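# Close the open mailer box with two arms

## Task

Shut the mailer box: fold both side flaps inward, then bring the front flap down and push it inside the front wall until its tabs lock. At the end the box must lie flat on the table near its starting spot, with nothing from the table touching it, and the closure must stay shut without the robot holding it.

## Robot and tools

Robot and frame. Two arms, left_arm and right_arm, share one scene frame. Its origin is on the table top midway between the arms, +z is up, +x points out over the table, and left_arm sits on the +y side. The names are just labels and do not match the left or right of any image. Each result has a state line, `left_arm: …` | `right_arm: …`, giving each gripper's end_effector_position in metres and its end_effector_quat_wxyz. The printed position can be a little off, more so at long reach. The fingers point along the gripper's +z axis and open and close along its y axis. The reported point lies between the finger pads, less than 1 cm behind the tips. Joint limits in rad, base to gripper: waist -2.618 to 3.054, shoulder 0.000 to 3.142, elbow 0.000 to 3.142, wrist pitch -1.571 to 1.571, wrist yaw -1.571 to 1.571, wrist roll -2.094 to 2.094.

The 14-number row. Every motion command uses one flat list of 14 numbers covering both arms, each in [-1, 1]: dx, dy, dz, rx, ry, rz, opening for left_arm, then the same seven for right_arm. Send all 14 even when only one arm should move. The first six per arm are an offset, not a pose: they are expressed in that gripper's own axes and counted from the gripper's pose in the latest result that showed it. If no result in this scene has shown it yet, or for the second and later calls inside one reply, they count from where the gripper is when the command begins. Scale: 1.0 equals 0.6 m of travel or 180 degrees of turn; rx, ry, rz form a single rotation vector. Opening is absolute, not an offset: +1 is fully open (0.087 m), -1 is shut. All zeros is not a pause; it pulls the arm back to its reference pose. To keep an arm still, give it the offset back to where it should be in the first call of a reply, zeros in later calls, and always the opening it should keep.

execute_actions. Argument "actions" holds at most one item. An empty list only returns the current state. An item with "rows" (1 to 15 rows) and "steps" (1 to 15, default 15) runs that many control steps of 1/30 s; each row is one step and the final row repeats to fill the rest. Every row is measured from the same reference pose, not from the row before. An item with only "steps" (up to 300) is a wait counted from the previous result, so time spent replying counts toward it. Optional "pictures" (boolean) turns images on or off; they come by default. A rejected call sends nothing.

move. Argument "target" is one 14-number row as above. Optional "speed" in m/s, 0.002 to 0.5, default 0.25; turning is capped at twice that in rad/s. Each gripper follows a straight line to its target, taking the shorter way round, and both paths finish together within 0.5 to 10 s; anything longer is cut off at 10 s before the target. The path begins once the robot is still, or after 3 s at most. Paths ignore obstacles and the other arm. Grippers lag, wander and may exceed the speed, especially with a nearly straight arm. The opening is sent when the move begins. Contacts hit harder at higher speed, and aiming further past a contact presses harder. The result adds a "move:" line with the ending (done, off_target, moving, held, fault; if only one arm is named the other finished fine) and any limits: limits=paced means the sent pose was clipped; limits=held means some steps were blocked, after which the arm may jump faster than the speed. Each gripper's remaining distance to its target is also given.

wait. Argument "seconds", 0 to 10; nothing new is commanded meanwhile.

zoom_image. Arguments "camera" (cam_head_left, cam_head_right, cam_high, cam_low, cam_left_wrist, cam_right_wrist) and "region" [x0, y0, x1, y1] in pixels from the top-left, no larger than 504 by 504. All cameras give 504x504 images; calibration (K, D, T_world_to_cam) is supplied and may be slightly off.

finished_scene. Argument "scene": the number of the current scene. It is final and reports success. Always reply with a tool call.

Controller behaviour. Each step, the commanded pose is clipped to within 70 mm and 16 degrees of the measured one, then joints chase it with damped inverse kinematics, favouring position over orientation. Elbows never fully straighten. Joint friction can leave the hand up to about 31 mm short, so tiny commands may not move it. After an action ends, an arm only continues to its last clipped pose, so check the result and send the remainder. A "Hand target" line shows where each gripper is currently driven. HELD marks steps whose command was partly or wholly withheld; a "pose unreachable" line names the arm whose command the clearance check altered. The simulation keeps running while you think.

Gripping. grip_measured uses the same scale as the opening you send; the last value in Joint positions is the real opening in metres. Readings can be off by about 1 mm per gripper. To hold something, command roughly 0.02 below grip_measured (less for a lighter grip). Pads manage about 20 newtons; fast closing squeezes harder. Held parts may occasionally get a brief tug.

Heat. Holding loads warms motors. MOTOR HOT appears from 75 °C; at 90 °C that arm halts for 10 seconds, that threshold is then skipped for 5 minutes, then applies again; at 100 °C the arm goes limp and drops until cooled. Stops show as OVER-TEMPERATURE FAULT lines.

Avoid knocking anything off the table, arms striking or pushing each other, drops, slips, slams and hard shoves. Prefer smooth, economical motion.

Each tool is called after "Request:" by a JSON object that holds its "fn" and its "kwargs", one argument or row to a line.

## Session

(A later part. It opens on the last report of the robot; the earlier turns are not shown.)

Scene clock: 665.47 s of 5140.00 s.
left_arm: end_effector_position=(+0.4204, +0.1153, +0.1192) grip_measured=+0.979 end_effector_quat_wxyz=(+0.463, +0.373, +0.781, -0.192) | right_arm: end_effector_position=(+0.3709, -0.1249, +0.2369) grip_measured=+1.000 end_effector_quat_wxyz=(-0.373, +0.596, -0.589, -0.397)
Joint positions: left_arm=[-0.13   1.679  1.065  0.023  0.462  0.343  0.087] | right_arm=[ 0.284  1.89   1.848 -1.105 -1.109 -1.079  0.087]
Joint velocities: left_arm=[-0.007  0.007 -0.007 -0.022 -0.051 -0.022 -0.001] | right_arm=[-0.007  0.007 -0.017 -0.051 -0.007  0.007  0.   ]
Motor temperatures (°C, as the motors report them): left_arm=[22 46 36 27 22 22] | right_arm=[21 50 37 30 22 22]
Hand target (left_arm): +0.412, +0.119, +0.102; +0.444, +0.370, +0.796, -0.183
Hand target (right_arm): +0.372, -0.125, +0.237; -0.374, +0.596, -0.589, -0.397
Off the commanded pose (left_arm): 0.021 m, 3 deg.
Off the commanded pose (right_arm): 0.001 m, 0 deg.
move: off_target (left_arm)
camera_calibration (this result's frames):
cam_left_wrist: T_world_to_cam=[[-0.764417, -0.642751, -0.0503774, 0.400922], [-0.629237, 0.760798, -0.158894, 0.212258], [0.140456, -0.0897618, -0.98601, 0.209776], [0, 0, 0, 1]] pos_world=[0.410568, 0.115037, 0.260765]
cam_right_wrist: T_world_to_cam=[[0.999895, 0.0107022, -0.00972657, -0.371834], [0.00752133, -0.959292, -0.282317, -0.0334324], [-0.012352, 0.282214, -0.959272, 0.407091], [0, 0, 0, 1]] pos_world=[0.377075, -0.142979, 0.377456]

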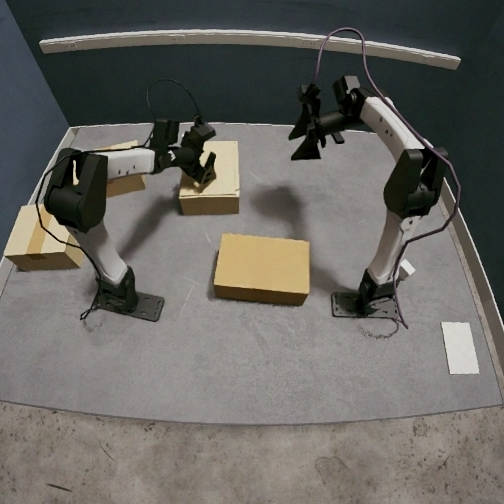

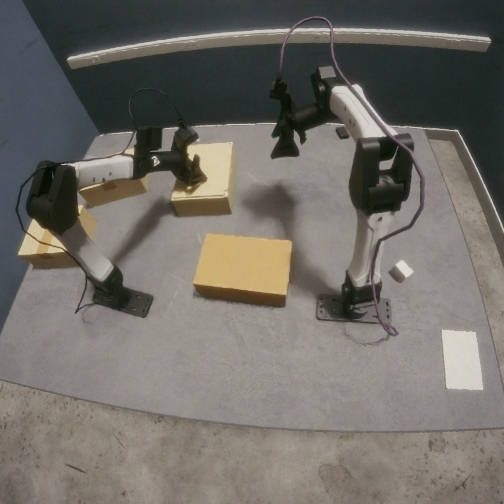

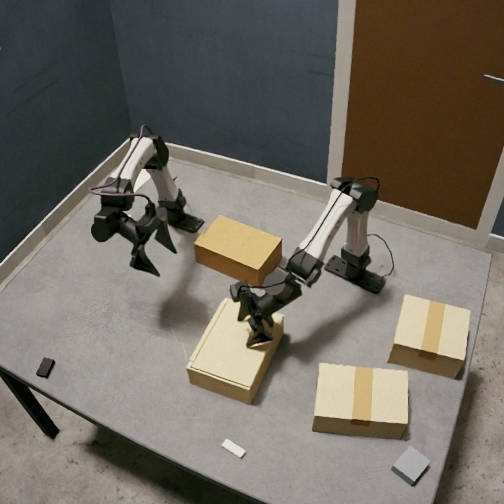

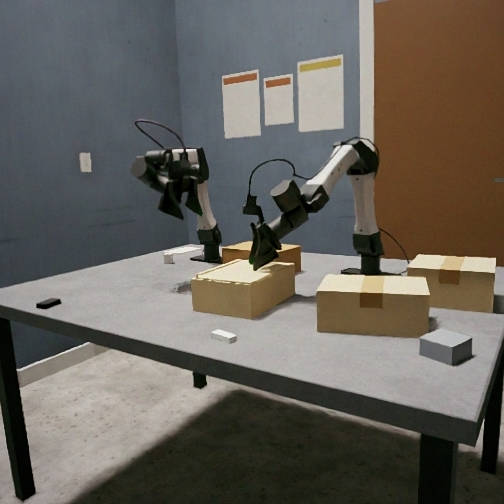

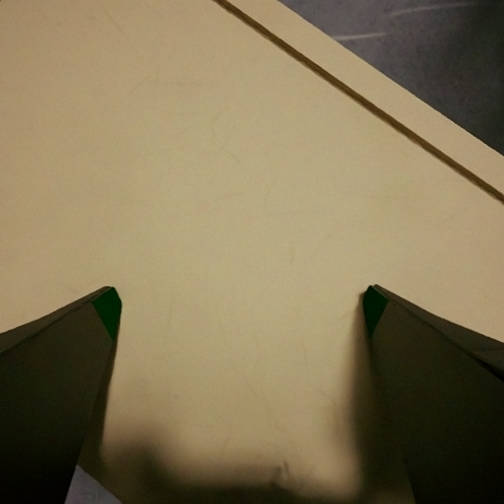

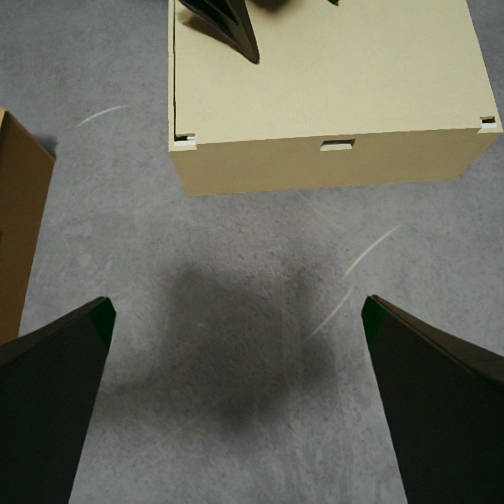

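Request:
{"fn": "move", "kwargs": {
  "target": [-0.08,0,-0.3,0,0,0,1, 0,0,0,0,0,0,-1]
}}

Request:
{"fn": "move", "kwargs": {
  "target": [0,0,0,0,0,0,1, -0.022,0.043,0.4,0,0,0,-1]
}}

Request:
{"fn": "move", "kwargs": {
  "target": [0,0,0,0,0,0,1, 0.085,0,0.04,0,0,0,-1],
  "speed": 0.06
}}

Scene clock: 675.23 s of 5140.00 s.
left_arm: end_effector_position=(+0.3302, +0.2081, +0.2545) grip_measured=+0.979 end_effector_quat_wxyz=(+0.472, +0.377, +0.775, -0.186) | right_arm: end_effector_position=(+0.3709, -0.1249, +0.2369) grip_measured=-0.985 end_effector_quat_wxyz=(-0.373, +0.596, -0.589, -0.397)
Joint positions: left_arm=[ 0.132  1.236  1.233 -0.665  0.67   0.534  0.087] | right_arm=[ 0.284  1.89   1.848 -1.105 -1.109 -1.079  0.001]
Joint velocities: left_arm=[ 0.002  0.012  0.017  0.066 -0.037 -0.022 -0.   ] | right_arm=[-0.002 -0.002 -0.007 -0.007 -0.051  0.022  0.   ]
Motor temperatures (°C, as the motors report them): left_arm=[22 45 36 29 22 22] | right_arm=[21 48 37 30 22 22]
Hand target (left_arm): +0.329, +0.211, +0.252; +0.463, +0.374, +0.781, -0.188
Hand target (right_arm): +0.371, -0.125, +0.237; -0.373, +0.596, -0.589, -0.397
Off the commanded pose (left_arm): 0.005 m, 1 deg.
Off the commanded pose (right_arm): 0.000 m, 0 deg.
After step 90, 5.23 s passed at rest.
move: done
camera_calibration (this result's frames):
cam_left_wrist: T_world_to_cam=[[-0.763626, -0.641617, -0.0721298, 0.403543], [-0.624116, 0.762143, -0.172095, 0.107753], [0.165393, -0.0863991, -0.982436, 0.354297], [0, 0, 0, 1]] pos_world=[0.316808, 0.207408, 0.395725]
cam_right_wrist: T_world_to_cam=[[0.999895, 0.0107022, -0.00972657, -0.371834], [0.00752133, -0.959292, -0.282317, -0.0334324], [-0.012352, 0.282214, -0.959272, 0.407091], [0, 0, 0, 1]] pos_world=[0.377075, -0.142979, 0.377456]

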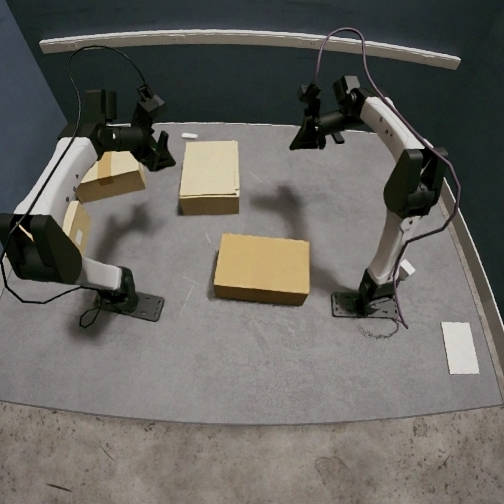

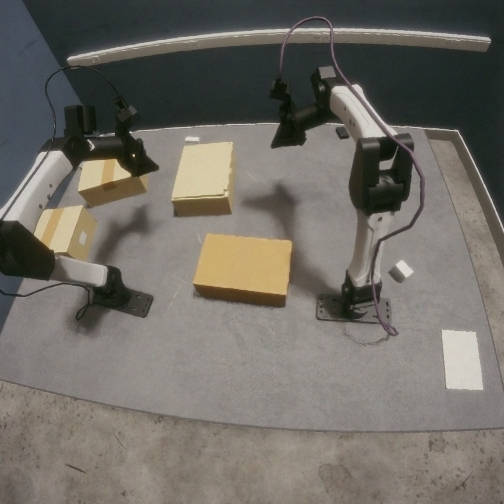

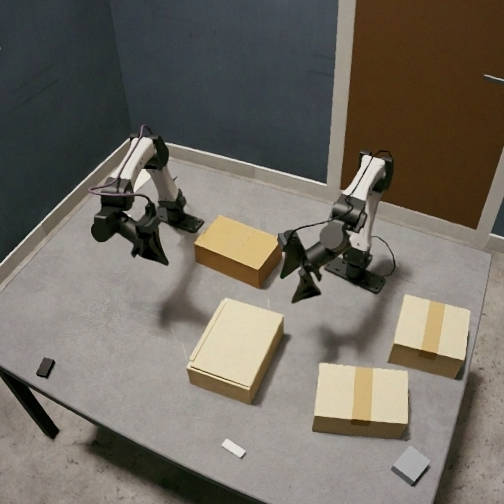

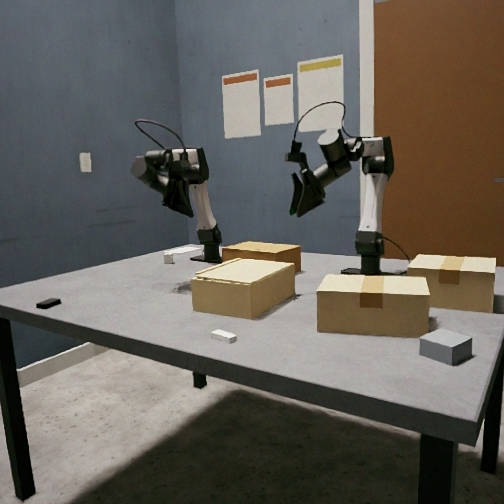

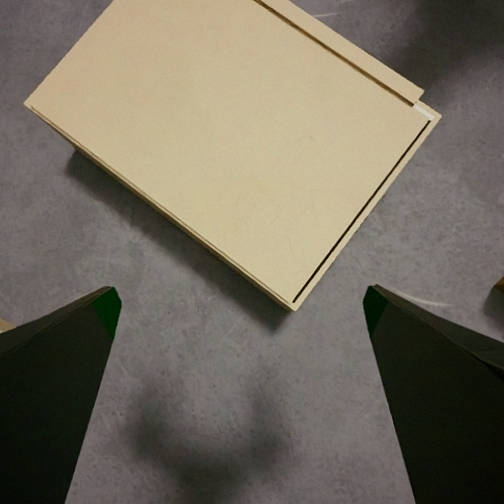

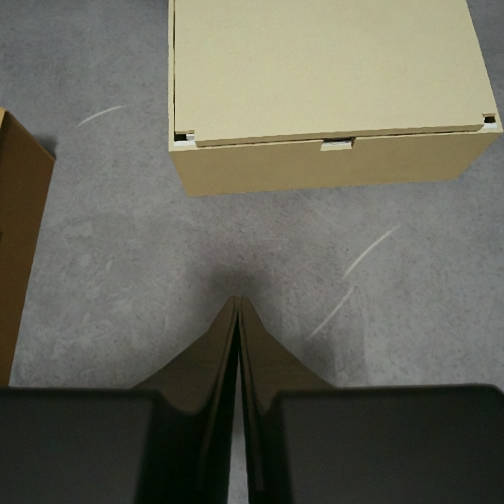

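Scene clock: 676.93 s of 5140.00 s.
left_arm: end_effector_position=(+0.3302, +0.2081, +0.2545) grip_measured=+0.979 end_effector_quat_wxyz=(+0.472, +0.377, +0.775, -0.186) | right_arm: end_effector_position=(+0.3310, +0.0926, +0.1402) grip_measured=-0.985 end_effector_quat_wxyz=(-0.353, +0.603, -0.595, -0.398)
Joint positions: left_arm=[ 0.132  1.236  1.233 -0.665  0.67   0.534  0.087] | right_arm=[ 0.794  2.086  1.668 -0.234 -0.774 -0.438  0.001]
Joint velocities: left_arm=[ 0.017 -0.002 -0.002  0.022  0.066  0.022 -0.   ] | right_arm=[ 0.007 -0.007 -0.002 -0.037  0.095 -0.022  0.001]
Motor temperatures (°C, as the motors report them): left_arm=[22 44 36 29 22 22] | right_arm=[21 48 37 30 22 22]
Hand target (left_arm): +0.330, +0.208, +0.255; +0.472, +0.377, +0.775, -0.186
Hand target (right_arm): +0.339, +0.096, +0.150; -0.370, +0.599, -0.590, -0.395
Off the commanded pose (left_arm): 0.000 m, 0 deg.
Off the commanded pose (right_arm): 0.015 m, 2 deg.
move: off_target (right_arm)
camera_calibration (this result's frames):
cam_left_wrist: T_world_to_cam=[[-0.763626, -0.641617, -0.0721298, 0.403543], [-0.624116, 0.762143, -0.172095, 0.107753], [0.165393, -0.0863991, -0.982436, 0.354297], [0, 0, 0, 1]] pos_world=[0.316808, 0.207408, 0.395725]
cam_right_wrist: T_world_to_cam=[[0.999078, 0.027413, -0.0330553, -0.333124], [0.0182122, -0.967567, -0.251959, 0.14114], [-0.0388902, 0.251124, -0.967173, 0.265242], [0, 0, 0, 1]] pos_world=[0.340561, 0.079085, 0.281085]

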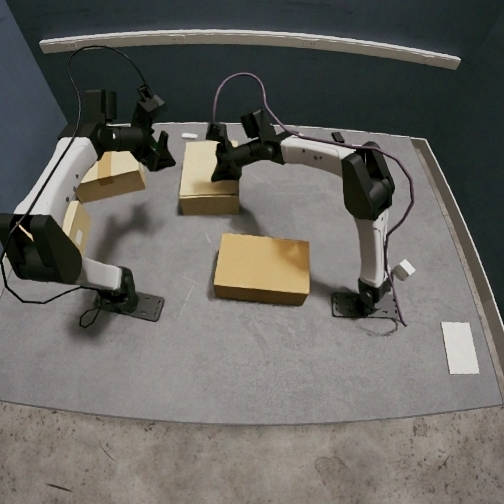

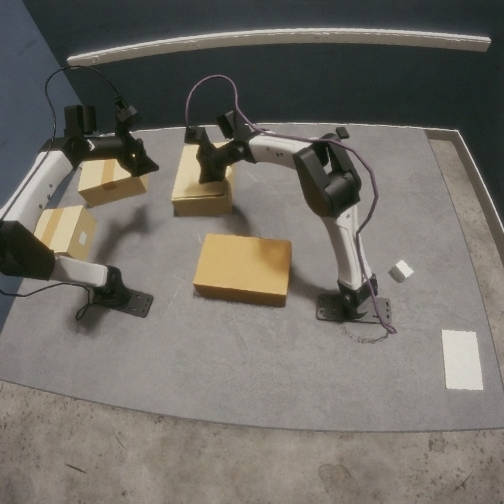

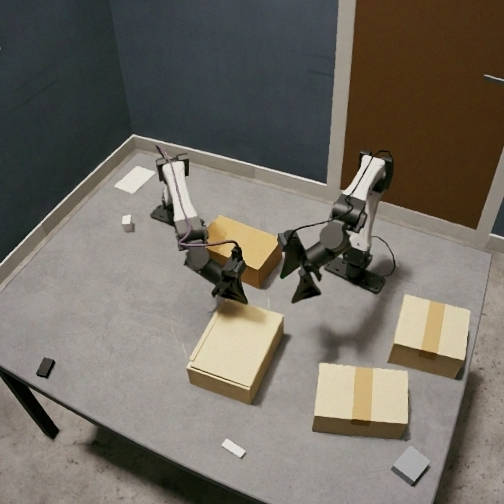

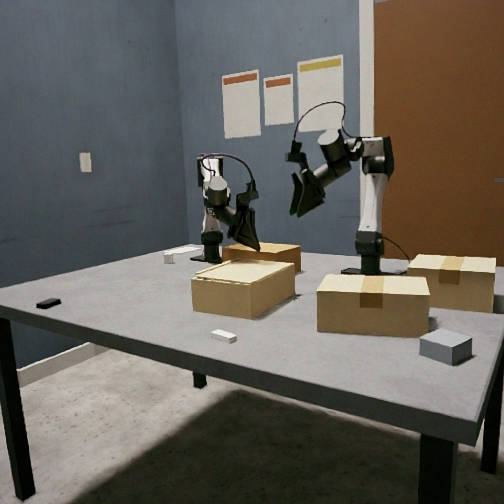

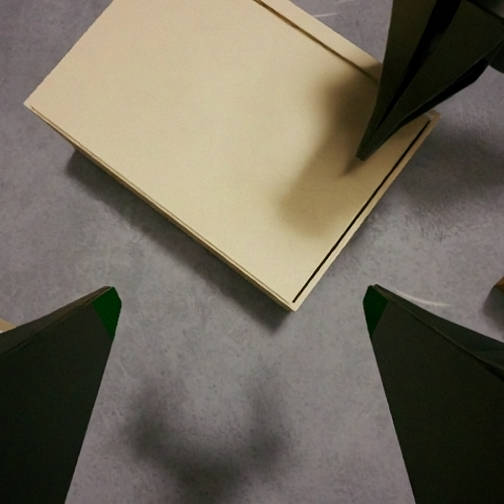

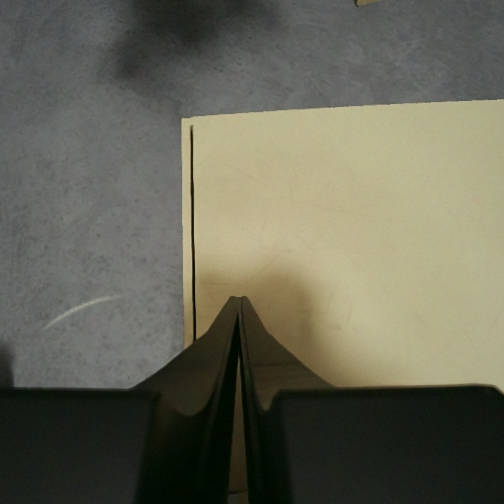

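Scene clock: 678.17 s of 5140.00 s.
left_arm: end_effector_position=(+0.3302, +0.2081, +0.2545) grip_measured=+0.979 end_effector_quat_wxyz=(+0.472, +0.377, +0.775, -0.186) | right_arm: end_effector_position=(+0.3303, +0.0935, +0.1069) grip_measured=-0.985 end_effector_quat_wxyz=(-0.368, +0.604, -0.582, -0.400)
Joint positions: left_arm=[ 0.132  1.236  1.233 -0.665  0.67   0.534  0.087] | right_arm=[ 0.794  2.105  1.536 -0.045 -0.782 -0.438  0.001]
Joint velocities: left_arm=[-0.002 -0.022  0.032 -0.095  0.037 -0.037 -0.001] | right_arm=[ 0.002  0.007 -0.022  0.022  0.007  0.022  0.   ]
Motor temperatures (°C, as the motors report them): left_arm=[22 44 36 29 22 22] | right_arm=[21 48 37 30 22 22]
Hand target (left_arm): +0.330, +0.208, +0.254; +0.472, +0.377, +0.775, -0.186
Hand target (right_arm): +0.328, +0.091, +0.084; -0.353, +0.603, -0.595, -0.398
Off the commanded pose (left_arm): 0.000 m, 0 deg.
Off the commanded pose (right_arm): 0.023 m, 2 deg.
move: off_target (right_arm)
camera_calibration (this result's frames):
cam_left_wrist: T_world_to_cam=[[-0.763626, -0.641617, -0.0721298, 0.403543], [-0.624116, 0.762143, -0.172095, 0.107753], [0.165393, -0.0863991, -0.982436, 0.354297], [0, 0, 0, 1]] pos_world=[0.316808, 0.207408, 0.395725]
cam_right_wrist: T_world_to_cam=[[0.999364, 0.034777, -0.00786921, -0.337023], [0.0311913, -0.9596, -0.279635, 0.131571], [-0.0172762, 0.279212, -0.960074, 0.222221], [0, 0, 0, 1]] pos_world=[0.336544, 0.0759291, 0.247489]

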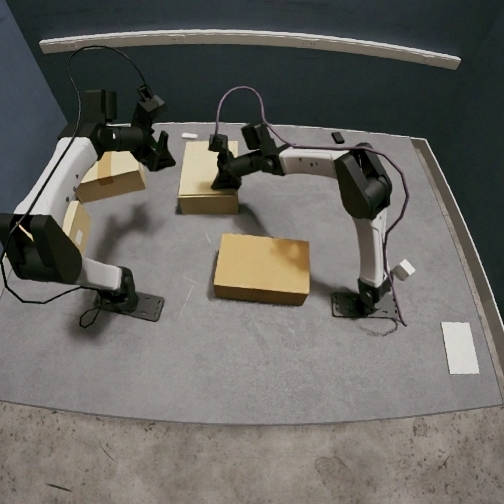

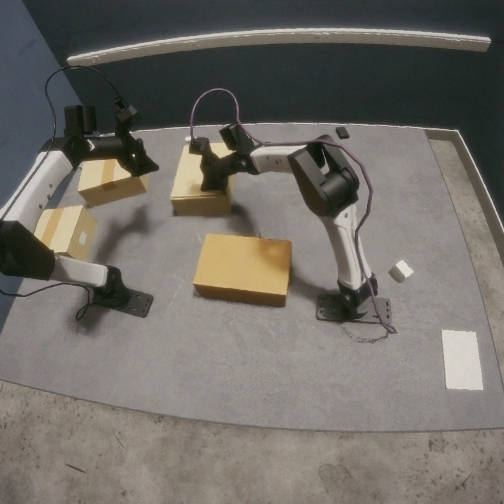

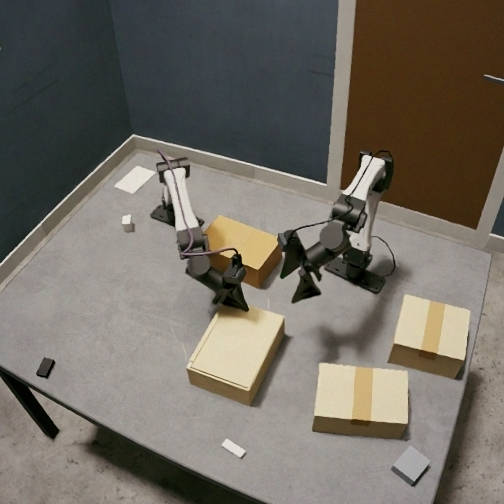

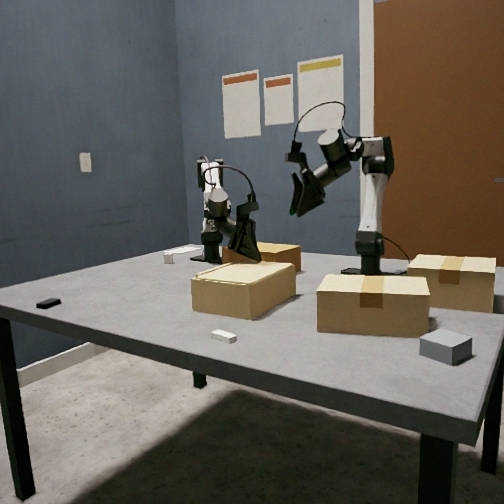

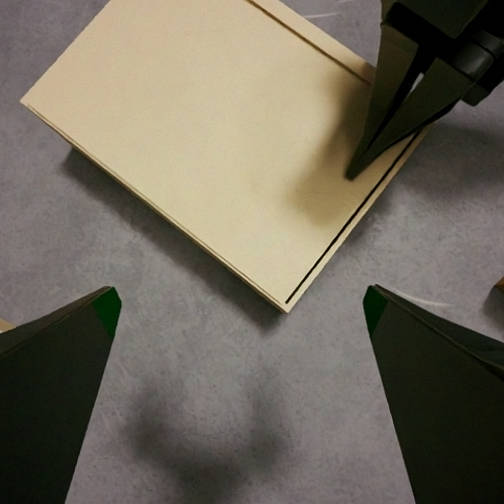

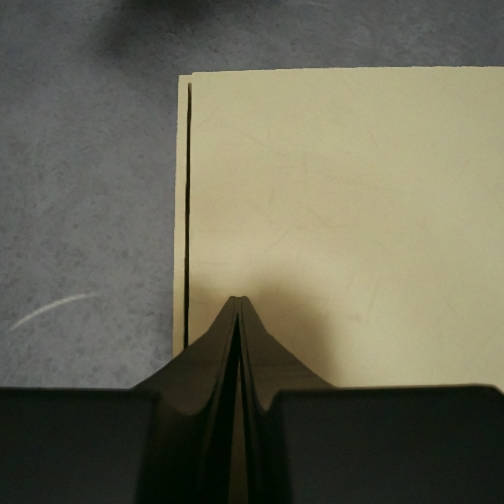

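Request:
{"fn": "move", "kwargs": {
  "target": [0,0.093,0.373,0,0,0,-1, 0.03,0,0.015,0,0,0,-1],
  "speed": 0.15
}}

Request:
{"fn": "move", "kwargs": {
  "target": [0.075,0,0.04,0,0,0,-1, 0.03,0,0.015,0,0,0,-1],
  "speed": 0.06
}}

Scene clock: 684.27 s of 5140.00 s.
left_arm: end_effector_position=(+0.5023, +0.1060, +0.1477) grip_measured=-1.000 end_effector_quat_wxyz=(+0.471, +0.376, +0.775, -0.189) | right_arm: end_effector_position=(+0.3324, +0.0957, +0.1070) grip_measured=-0.985 end_effector_quat_wxyz=(-0.382, +0.605, -0.573, -0.400)
Joint positions: left_arm=[-0.094  1.938  1.497 -0.142  0.492  0.371  0.   ] | right_arm=[ 0.794  2.105  1.516  0.009 -0.784 -0.438  0.001]
Joint velocities: left_arm=[ 0.022 -0.017  0.007  0.022  0.022 -0.022  0.   ] | right_arm=[ 0.002 -0.007  0.002 -0.007 -0.051 -0.095 -0.001]
Motor temperatures (°C, as the motors report them): left_arm=[22 42 37 29 22 22] | right_arm=[21 47 37 31 22 22]
Hand target (left_arm): +0.505, +0.102, +0.146; +0.472, +0.375, +0.775, -0.188
Hand target (right_arm): +0.329, +0.094, +0.087; -0.368, +0.604, -0.582, -0.400
Off the commanded pose (left_arm): 0.007 m, 0 deg.
Off the commanded pose (right_arm): 0.021 m, 2 deg.
After step 90, 1.00 s passed at rest.
move: off_target (right_arm)
camera_calibration (this result's frames):
cam_left_wrist: T_world_to_cam=[[-0.765403, -0.64018, -0.065783, 0.461505], [-0.622961, 0.762683, -0.173883, 0.274182], [0.161488, -0.09211, -0.982567, 0.214722], [0, 0, 0, 1]] pos_world=[0.489367, 0.106111, 0.289013]
cam_right_wrist: T_world_to_cam=[[0.999229, 0.035624, 0.0165157, -0.341894], [0.0389428, -0.952951, -0.300614, 0.132713], [0.00502955, 0.301025, -0.953603, 0.211632], [0, 0, 0, 1]] pos_world=[0.335398, 0.0749418, 0.247355]

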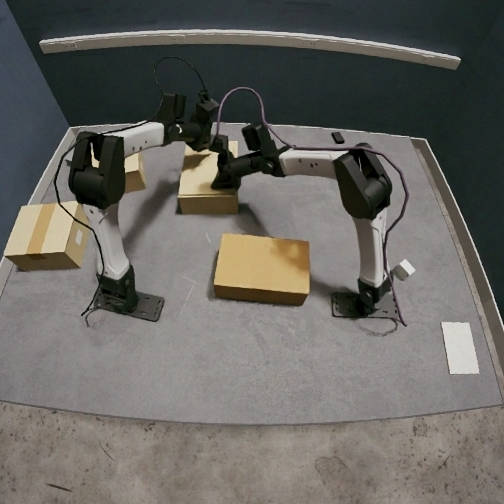

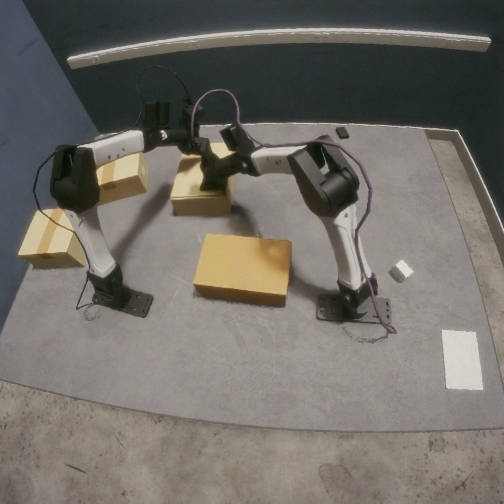

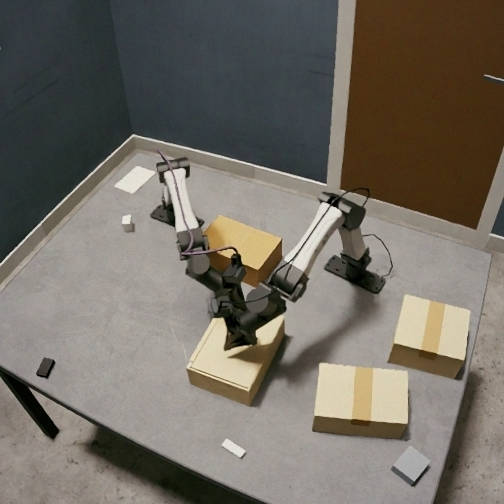

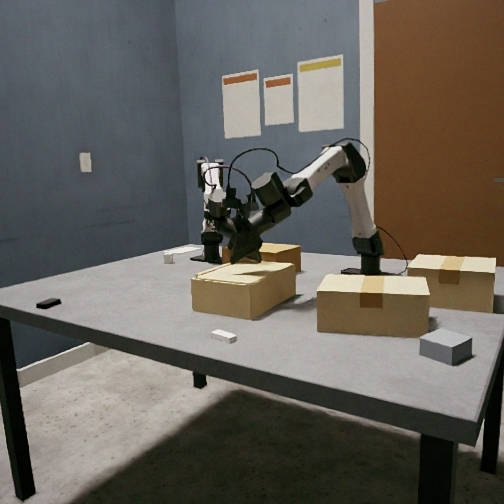

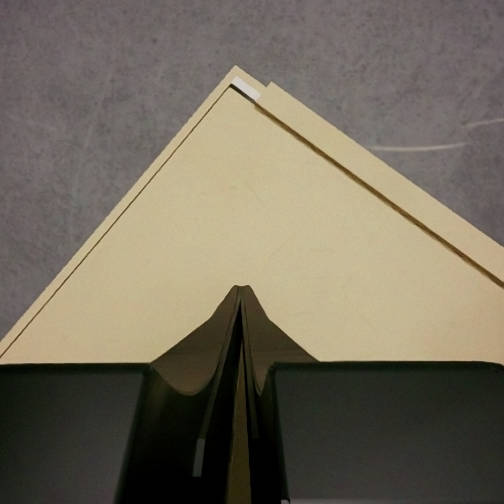

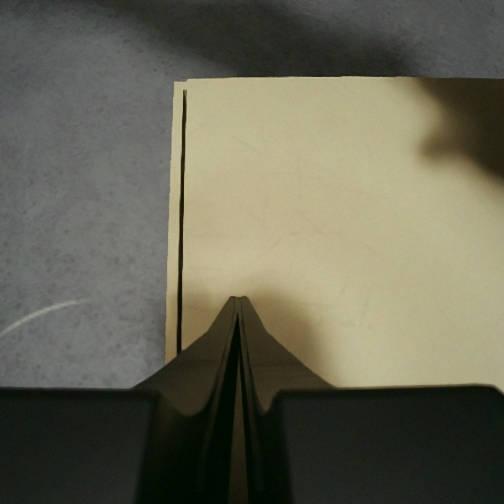

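Scene clock: 685.43 s of 5140.00 s.
left_arm: end_effector_position=(+0.5074, +0.1037, +0.1218) grip_measured=-1.000 end_effector_quat_wxyz=(+0.491, +0.378, +0.762, -0.187) | right_arm: end_effector_position=(+0.3356, +0.0992, +0.1068) grip_measured=-0.985 end_effector_quat_wxyz=(-0.396, +0.606, -0.562, -0.400)
Joint positions: left_arm=[-0.094  1.966  1.394  0.038  0.498  0.371  0.   ] | right_arm=[ 0.794  2.113  1.502  0.066 -0.786 -0.438  0.001]
Joint velocities: left_arm=[ 0.007  0.007  0.002  0.037  0.022 -0.022  0.   ] | right_arm=[-0.017  0.012 -0.007 -0.051  0.007 -0.007  0.   ]
Motor temperatures (°C, as the motors report them): left_arm=[22 42 37 30 22 22] | right_arm=[21 47 37 31 22 22]
Hand target (left_arm): +0.503, +0.109, +0.097; +0.471, +0.376, +0.775, -0.189
Hand target (right_arm): +0.332, +0.097, +0.087; -0.381, +0.605, -0.573, -0.400
Off the commanded pose (left_arm): 0.026 m, 3 deg.
Off the commanded pose (right_arm): 0.020 m, 2 deg.
move: off_target (left_arm, right_arm)
camera_calibration (this result's frames):
cam_left_wrist: T_world_to_cam=[[-0.764896, -0.63768, -0.0910974, 0.464817], [-0.610331, 0.762673, -0.214069, 0.273163], [0.205985, -0.108141, -0.972562, 0.166074], [0, 0, 0, 1]] pos_world=[0.488048, 0.10603, 0.262336]
cam_right_wrist: T_world_to_cam=[[0.998397, 0.0371258, 0.0427146, -0.347852], [0.0489837, -0.944906, -0.323656, 0.134106], [0.0283453, 0.325229, -0.94521, 0.199267], [0, 0, 0, 1]] pos_world=[0.335077, 0.0748247, 0.246612]

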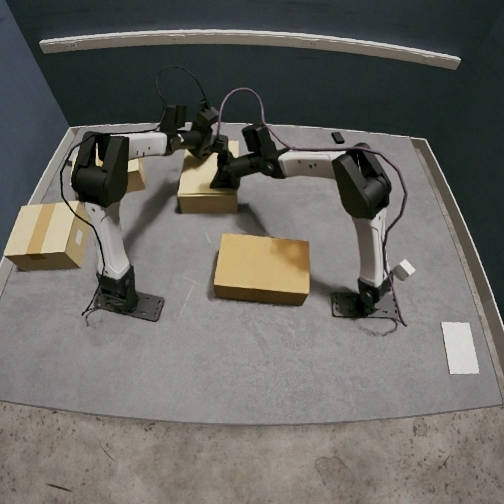

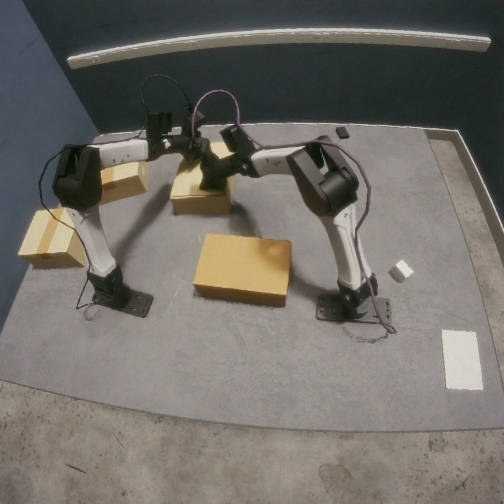

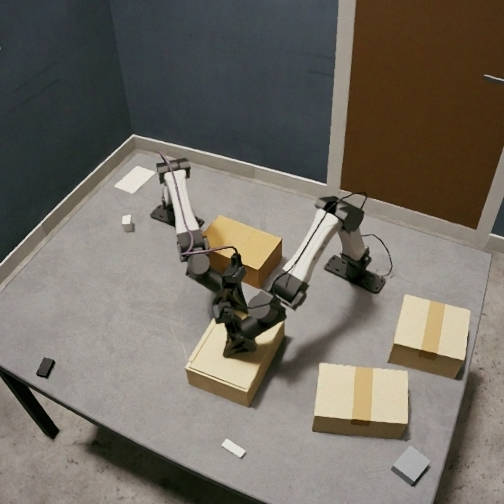

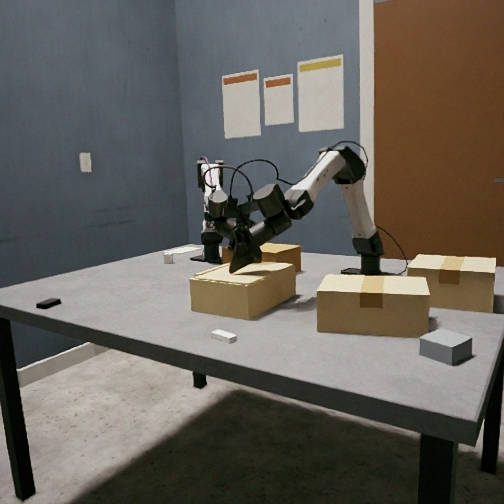

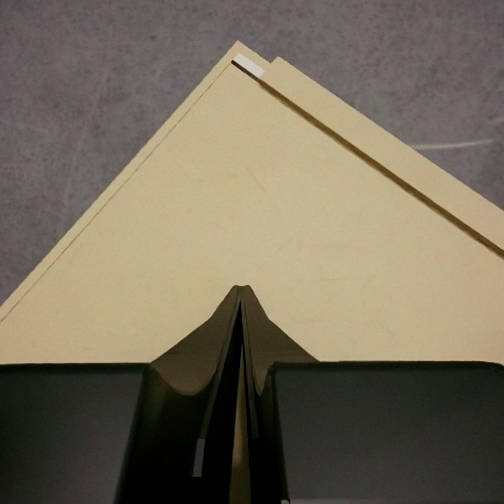

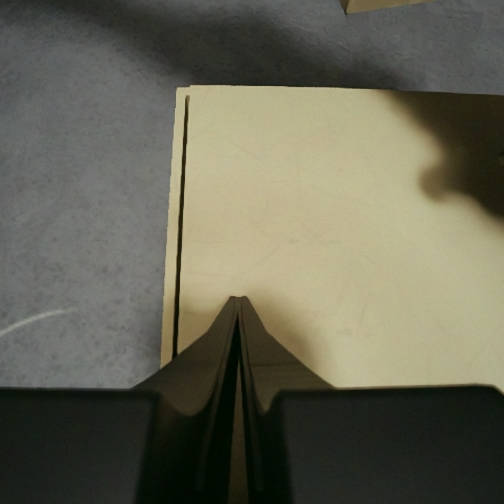

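Request:
{"fn": "move", "kwargs": {
  "target": [0.03,0,0.015,0,0.02,0,-1, 0.082,-0.038,-0.117,0,0.03,0,-1],
  "speed": 0.06
}}

Scene clock: 689.37 s of 5140.00 s.
left_arm: end_effector_position=(+0.5126, +0.1049, +0.1219) grip_measured=-1.000 end_effector_quat_wxyz=(+0.494, +0.383, +0.760, -0.178) | right_arm: end_effector_position=(+0.3702, +0.0326, +0.1058) grip_measured=-0.985 end_effector_quat_wxyz=(-0.401, +0.627, -0.552, -0.375)
Joint positions: left_arm=[-0.094  1.978  1.41   0.036  0.487  0.389  0.   ] | right_arm=[ 0.641  2.06   1.47  -0.088 -0.887 -0.655  0.001]
Joint velocities: left_arm=[ 0.002 -0.017  0.007  0.037  0.007  0.037  0.   ] | right_arm=[ 0.032 -0.007  0.002  0.007  0.007 -0.037 -0.   ]
Motor temperatures (°C, as the motors report them): left_arm=[22 43 37 30 22 22] | right_arm=[21 47 37 31 22 22]
Hand target (left_arm): +0.508, +0.105, +0.102; +0.468, +0.384, +0.776, -0.176
Hand target (right_arm): +0.362, +0.018, +0.088; -0.370, +0.623, -0.580, -0.373
Off the commanded pose (left_arm): 0.020 m, 4 deg.
Off the commanded pose (right_arm): 0.025 m, 5 deg.
move: off_target (left_arm, right_arm)
camera_calibration (this result's frames):
cam_left_wrist: T_world_to_cam=[[-0.762027, -0.63762, -0.11294, 0.470679], [-0.608559, 0.764775, -0.211602, 0.274], [0.221295, -0.0925158, -0.970809, 0.155511], [0, 0, 0, 1]] pos_world=[0.491001, 0.104953, 0.262109]
cam_right_wrist: T_world_to_cam=[[0.993468, 0.051754, 0.101701, -0.384805], [0.0794214, -0.953548, -0.290582, 0.0546962], [0.0819385, 0.296761, -0.95143, 0.20071], [0, 0, 0, 1]] pos_world=[0.361501, 0.0125078, 0.245991]

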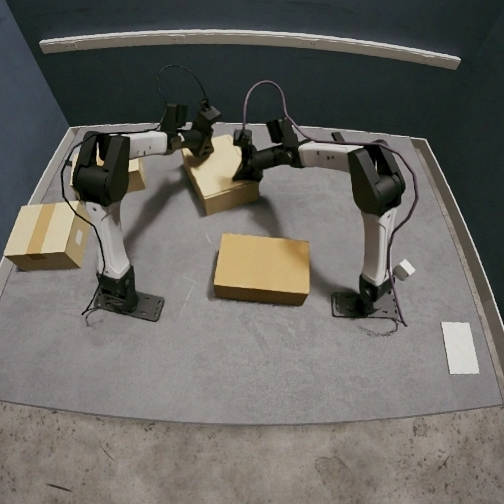

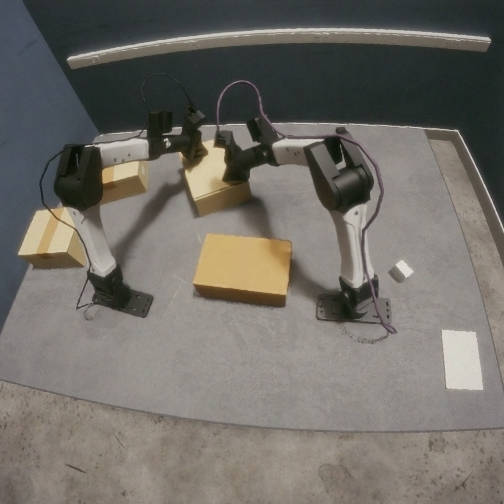

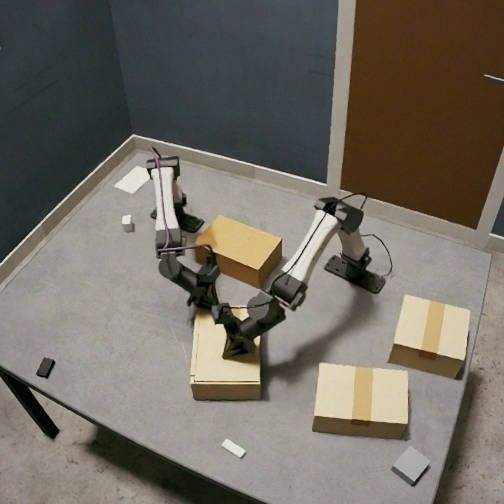

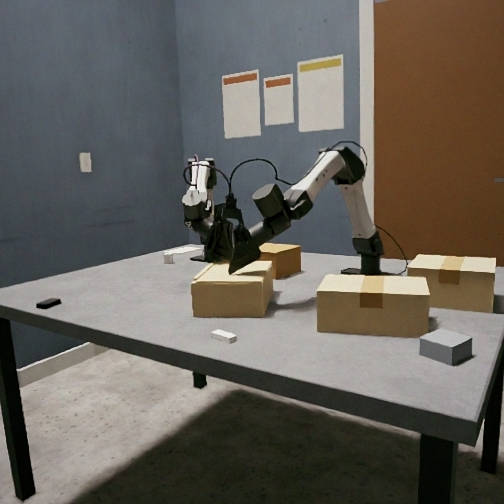

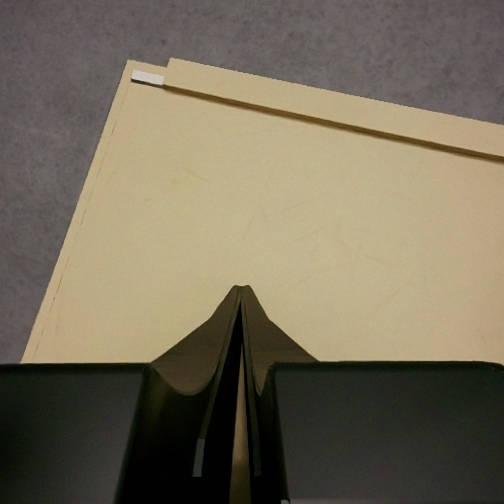

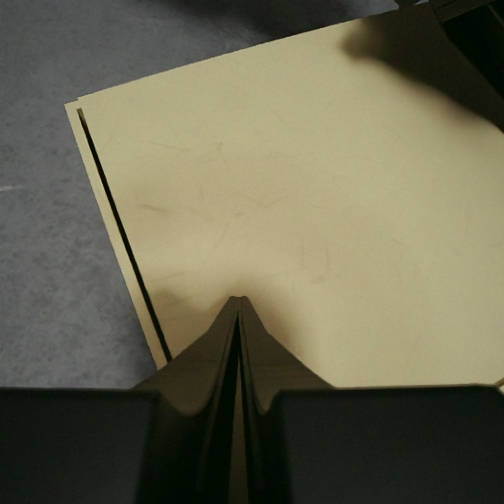

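Request:
{"fn": "move", "kwargs": {
  "target": [0.047,-0.078,-0.037,0,0.02,0,-1, 0.088,-0.007,-0.117,0,0.02,0,-1],
  "speed": 0.06
}}

Scene clock: 694.00 s of 5140.00 s.
left_arm: end_effector_position=(+0.4662, +0.0943, +0.1205) grip_measured=-1.000 end_effector_quat_wxyz=(+0.491, +0.392, +0.758, -0.172) | right_arm: end_effector_position=(+0.3909, -0.0355, +0.1055) grip_measured=-0.985 end_effector_quat_wxyz=(-0.419, +0.645, -0.530, -0.356)
Joint positions: left_arm=[-0.154  1.833  1.213  0.091  0.434  0.381  0.   ] | right_arm=[ 0.484  2.002  1.41  -0.219 -0.993 -0.901  0.001]
Joint velocities: left_arm=[-0.017  0.017  0.012 -0.022 -0.022  0.022  0.   ] | right_arm=[-0.007 -0.007  0.007  0.051  0.007  0.022  0.   ]
Motor temperatures (°C, as the motors report them): left_arm=[22 43 37 30 22 22] | right_arm=[21 48 36 30 22 22]
Hand target (left_arm): +0.457, +0.099, +0.103; +0.470, +0.388, +0.775, -0.167
Hand target (right_arm): +0.381, -0.051, +0.087; -0.385, +0.637, -0.564, -0.357
Off the commanded pose (left_arm): 0.022 m, 3 deg.
Off the commanded pose (right_arm): 0.027 m, 6 deg.
move: off_target (left_arm, right_arm)
camera_calibration (this result's frames):
cam_left_wrist: T_world_to_cam=[[-0.768463, -0.626675, -0.12939, 0.432462], [-0.599091, 0.775651, -0.198635, 0.246591], [0.224842, -0.0751274, -0.971495, 0.160258], [0, 0, 0, 1]] pos_world=[0.444029, 0.091785, 0.260628]
cam_right_wrist: T_world_to_cam=[[0.981898, 0.0707248, 0.175714, -0.404382], [0.119624, -0.950803, -0.28577, -0.0280617], [0.146858, 0.301616, -0.942051, 0.192697], [0, 0, 0, 1]] pos_world=[0.37212, -0.0562019, 0.244567]

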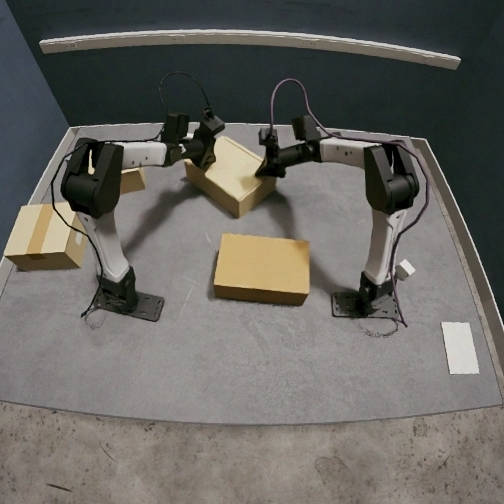

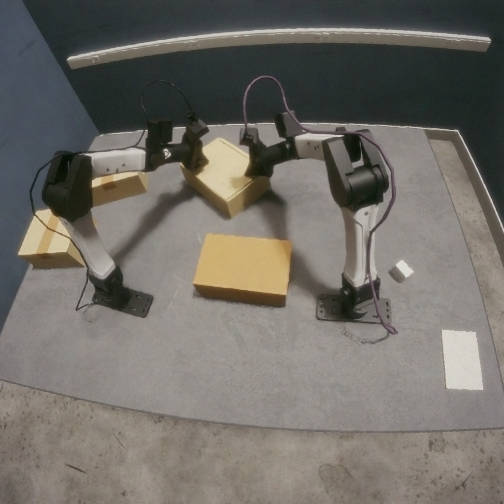

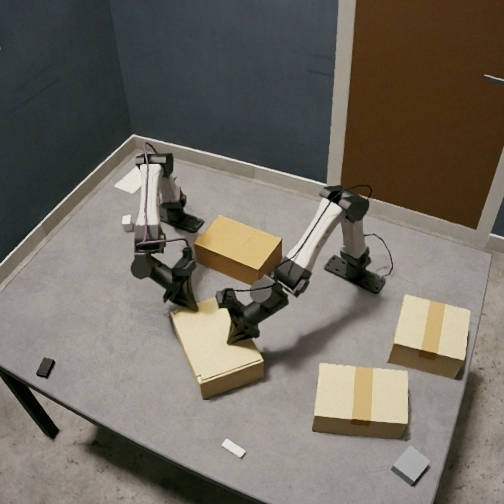

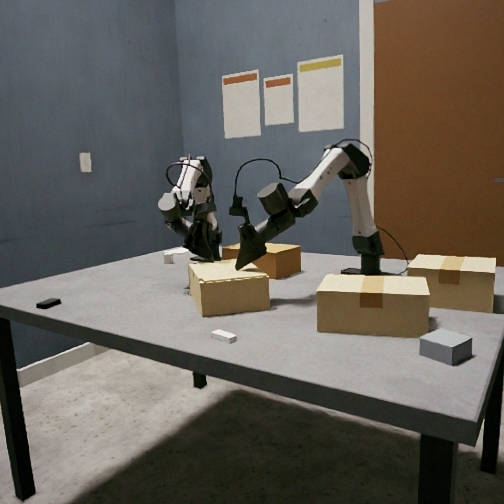

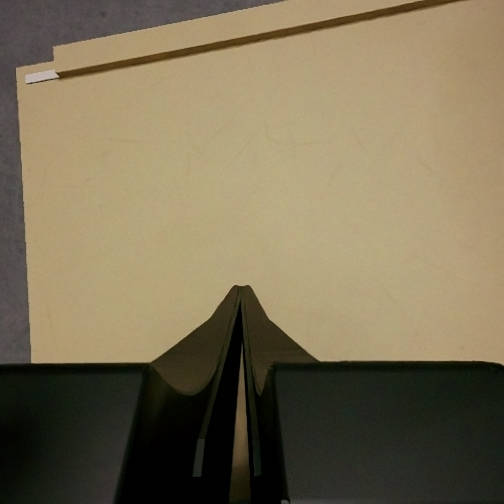

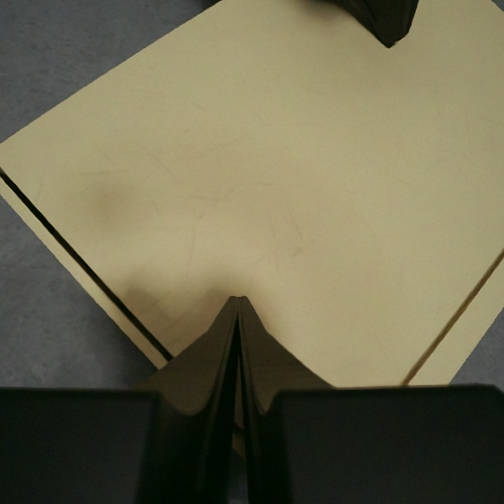

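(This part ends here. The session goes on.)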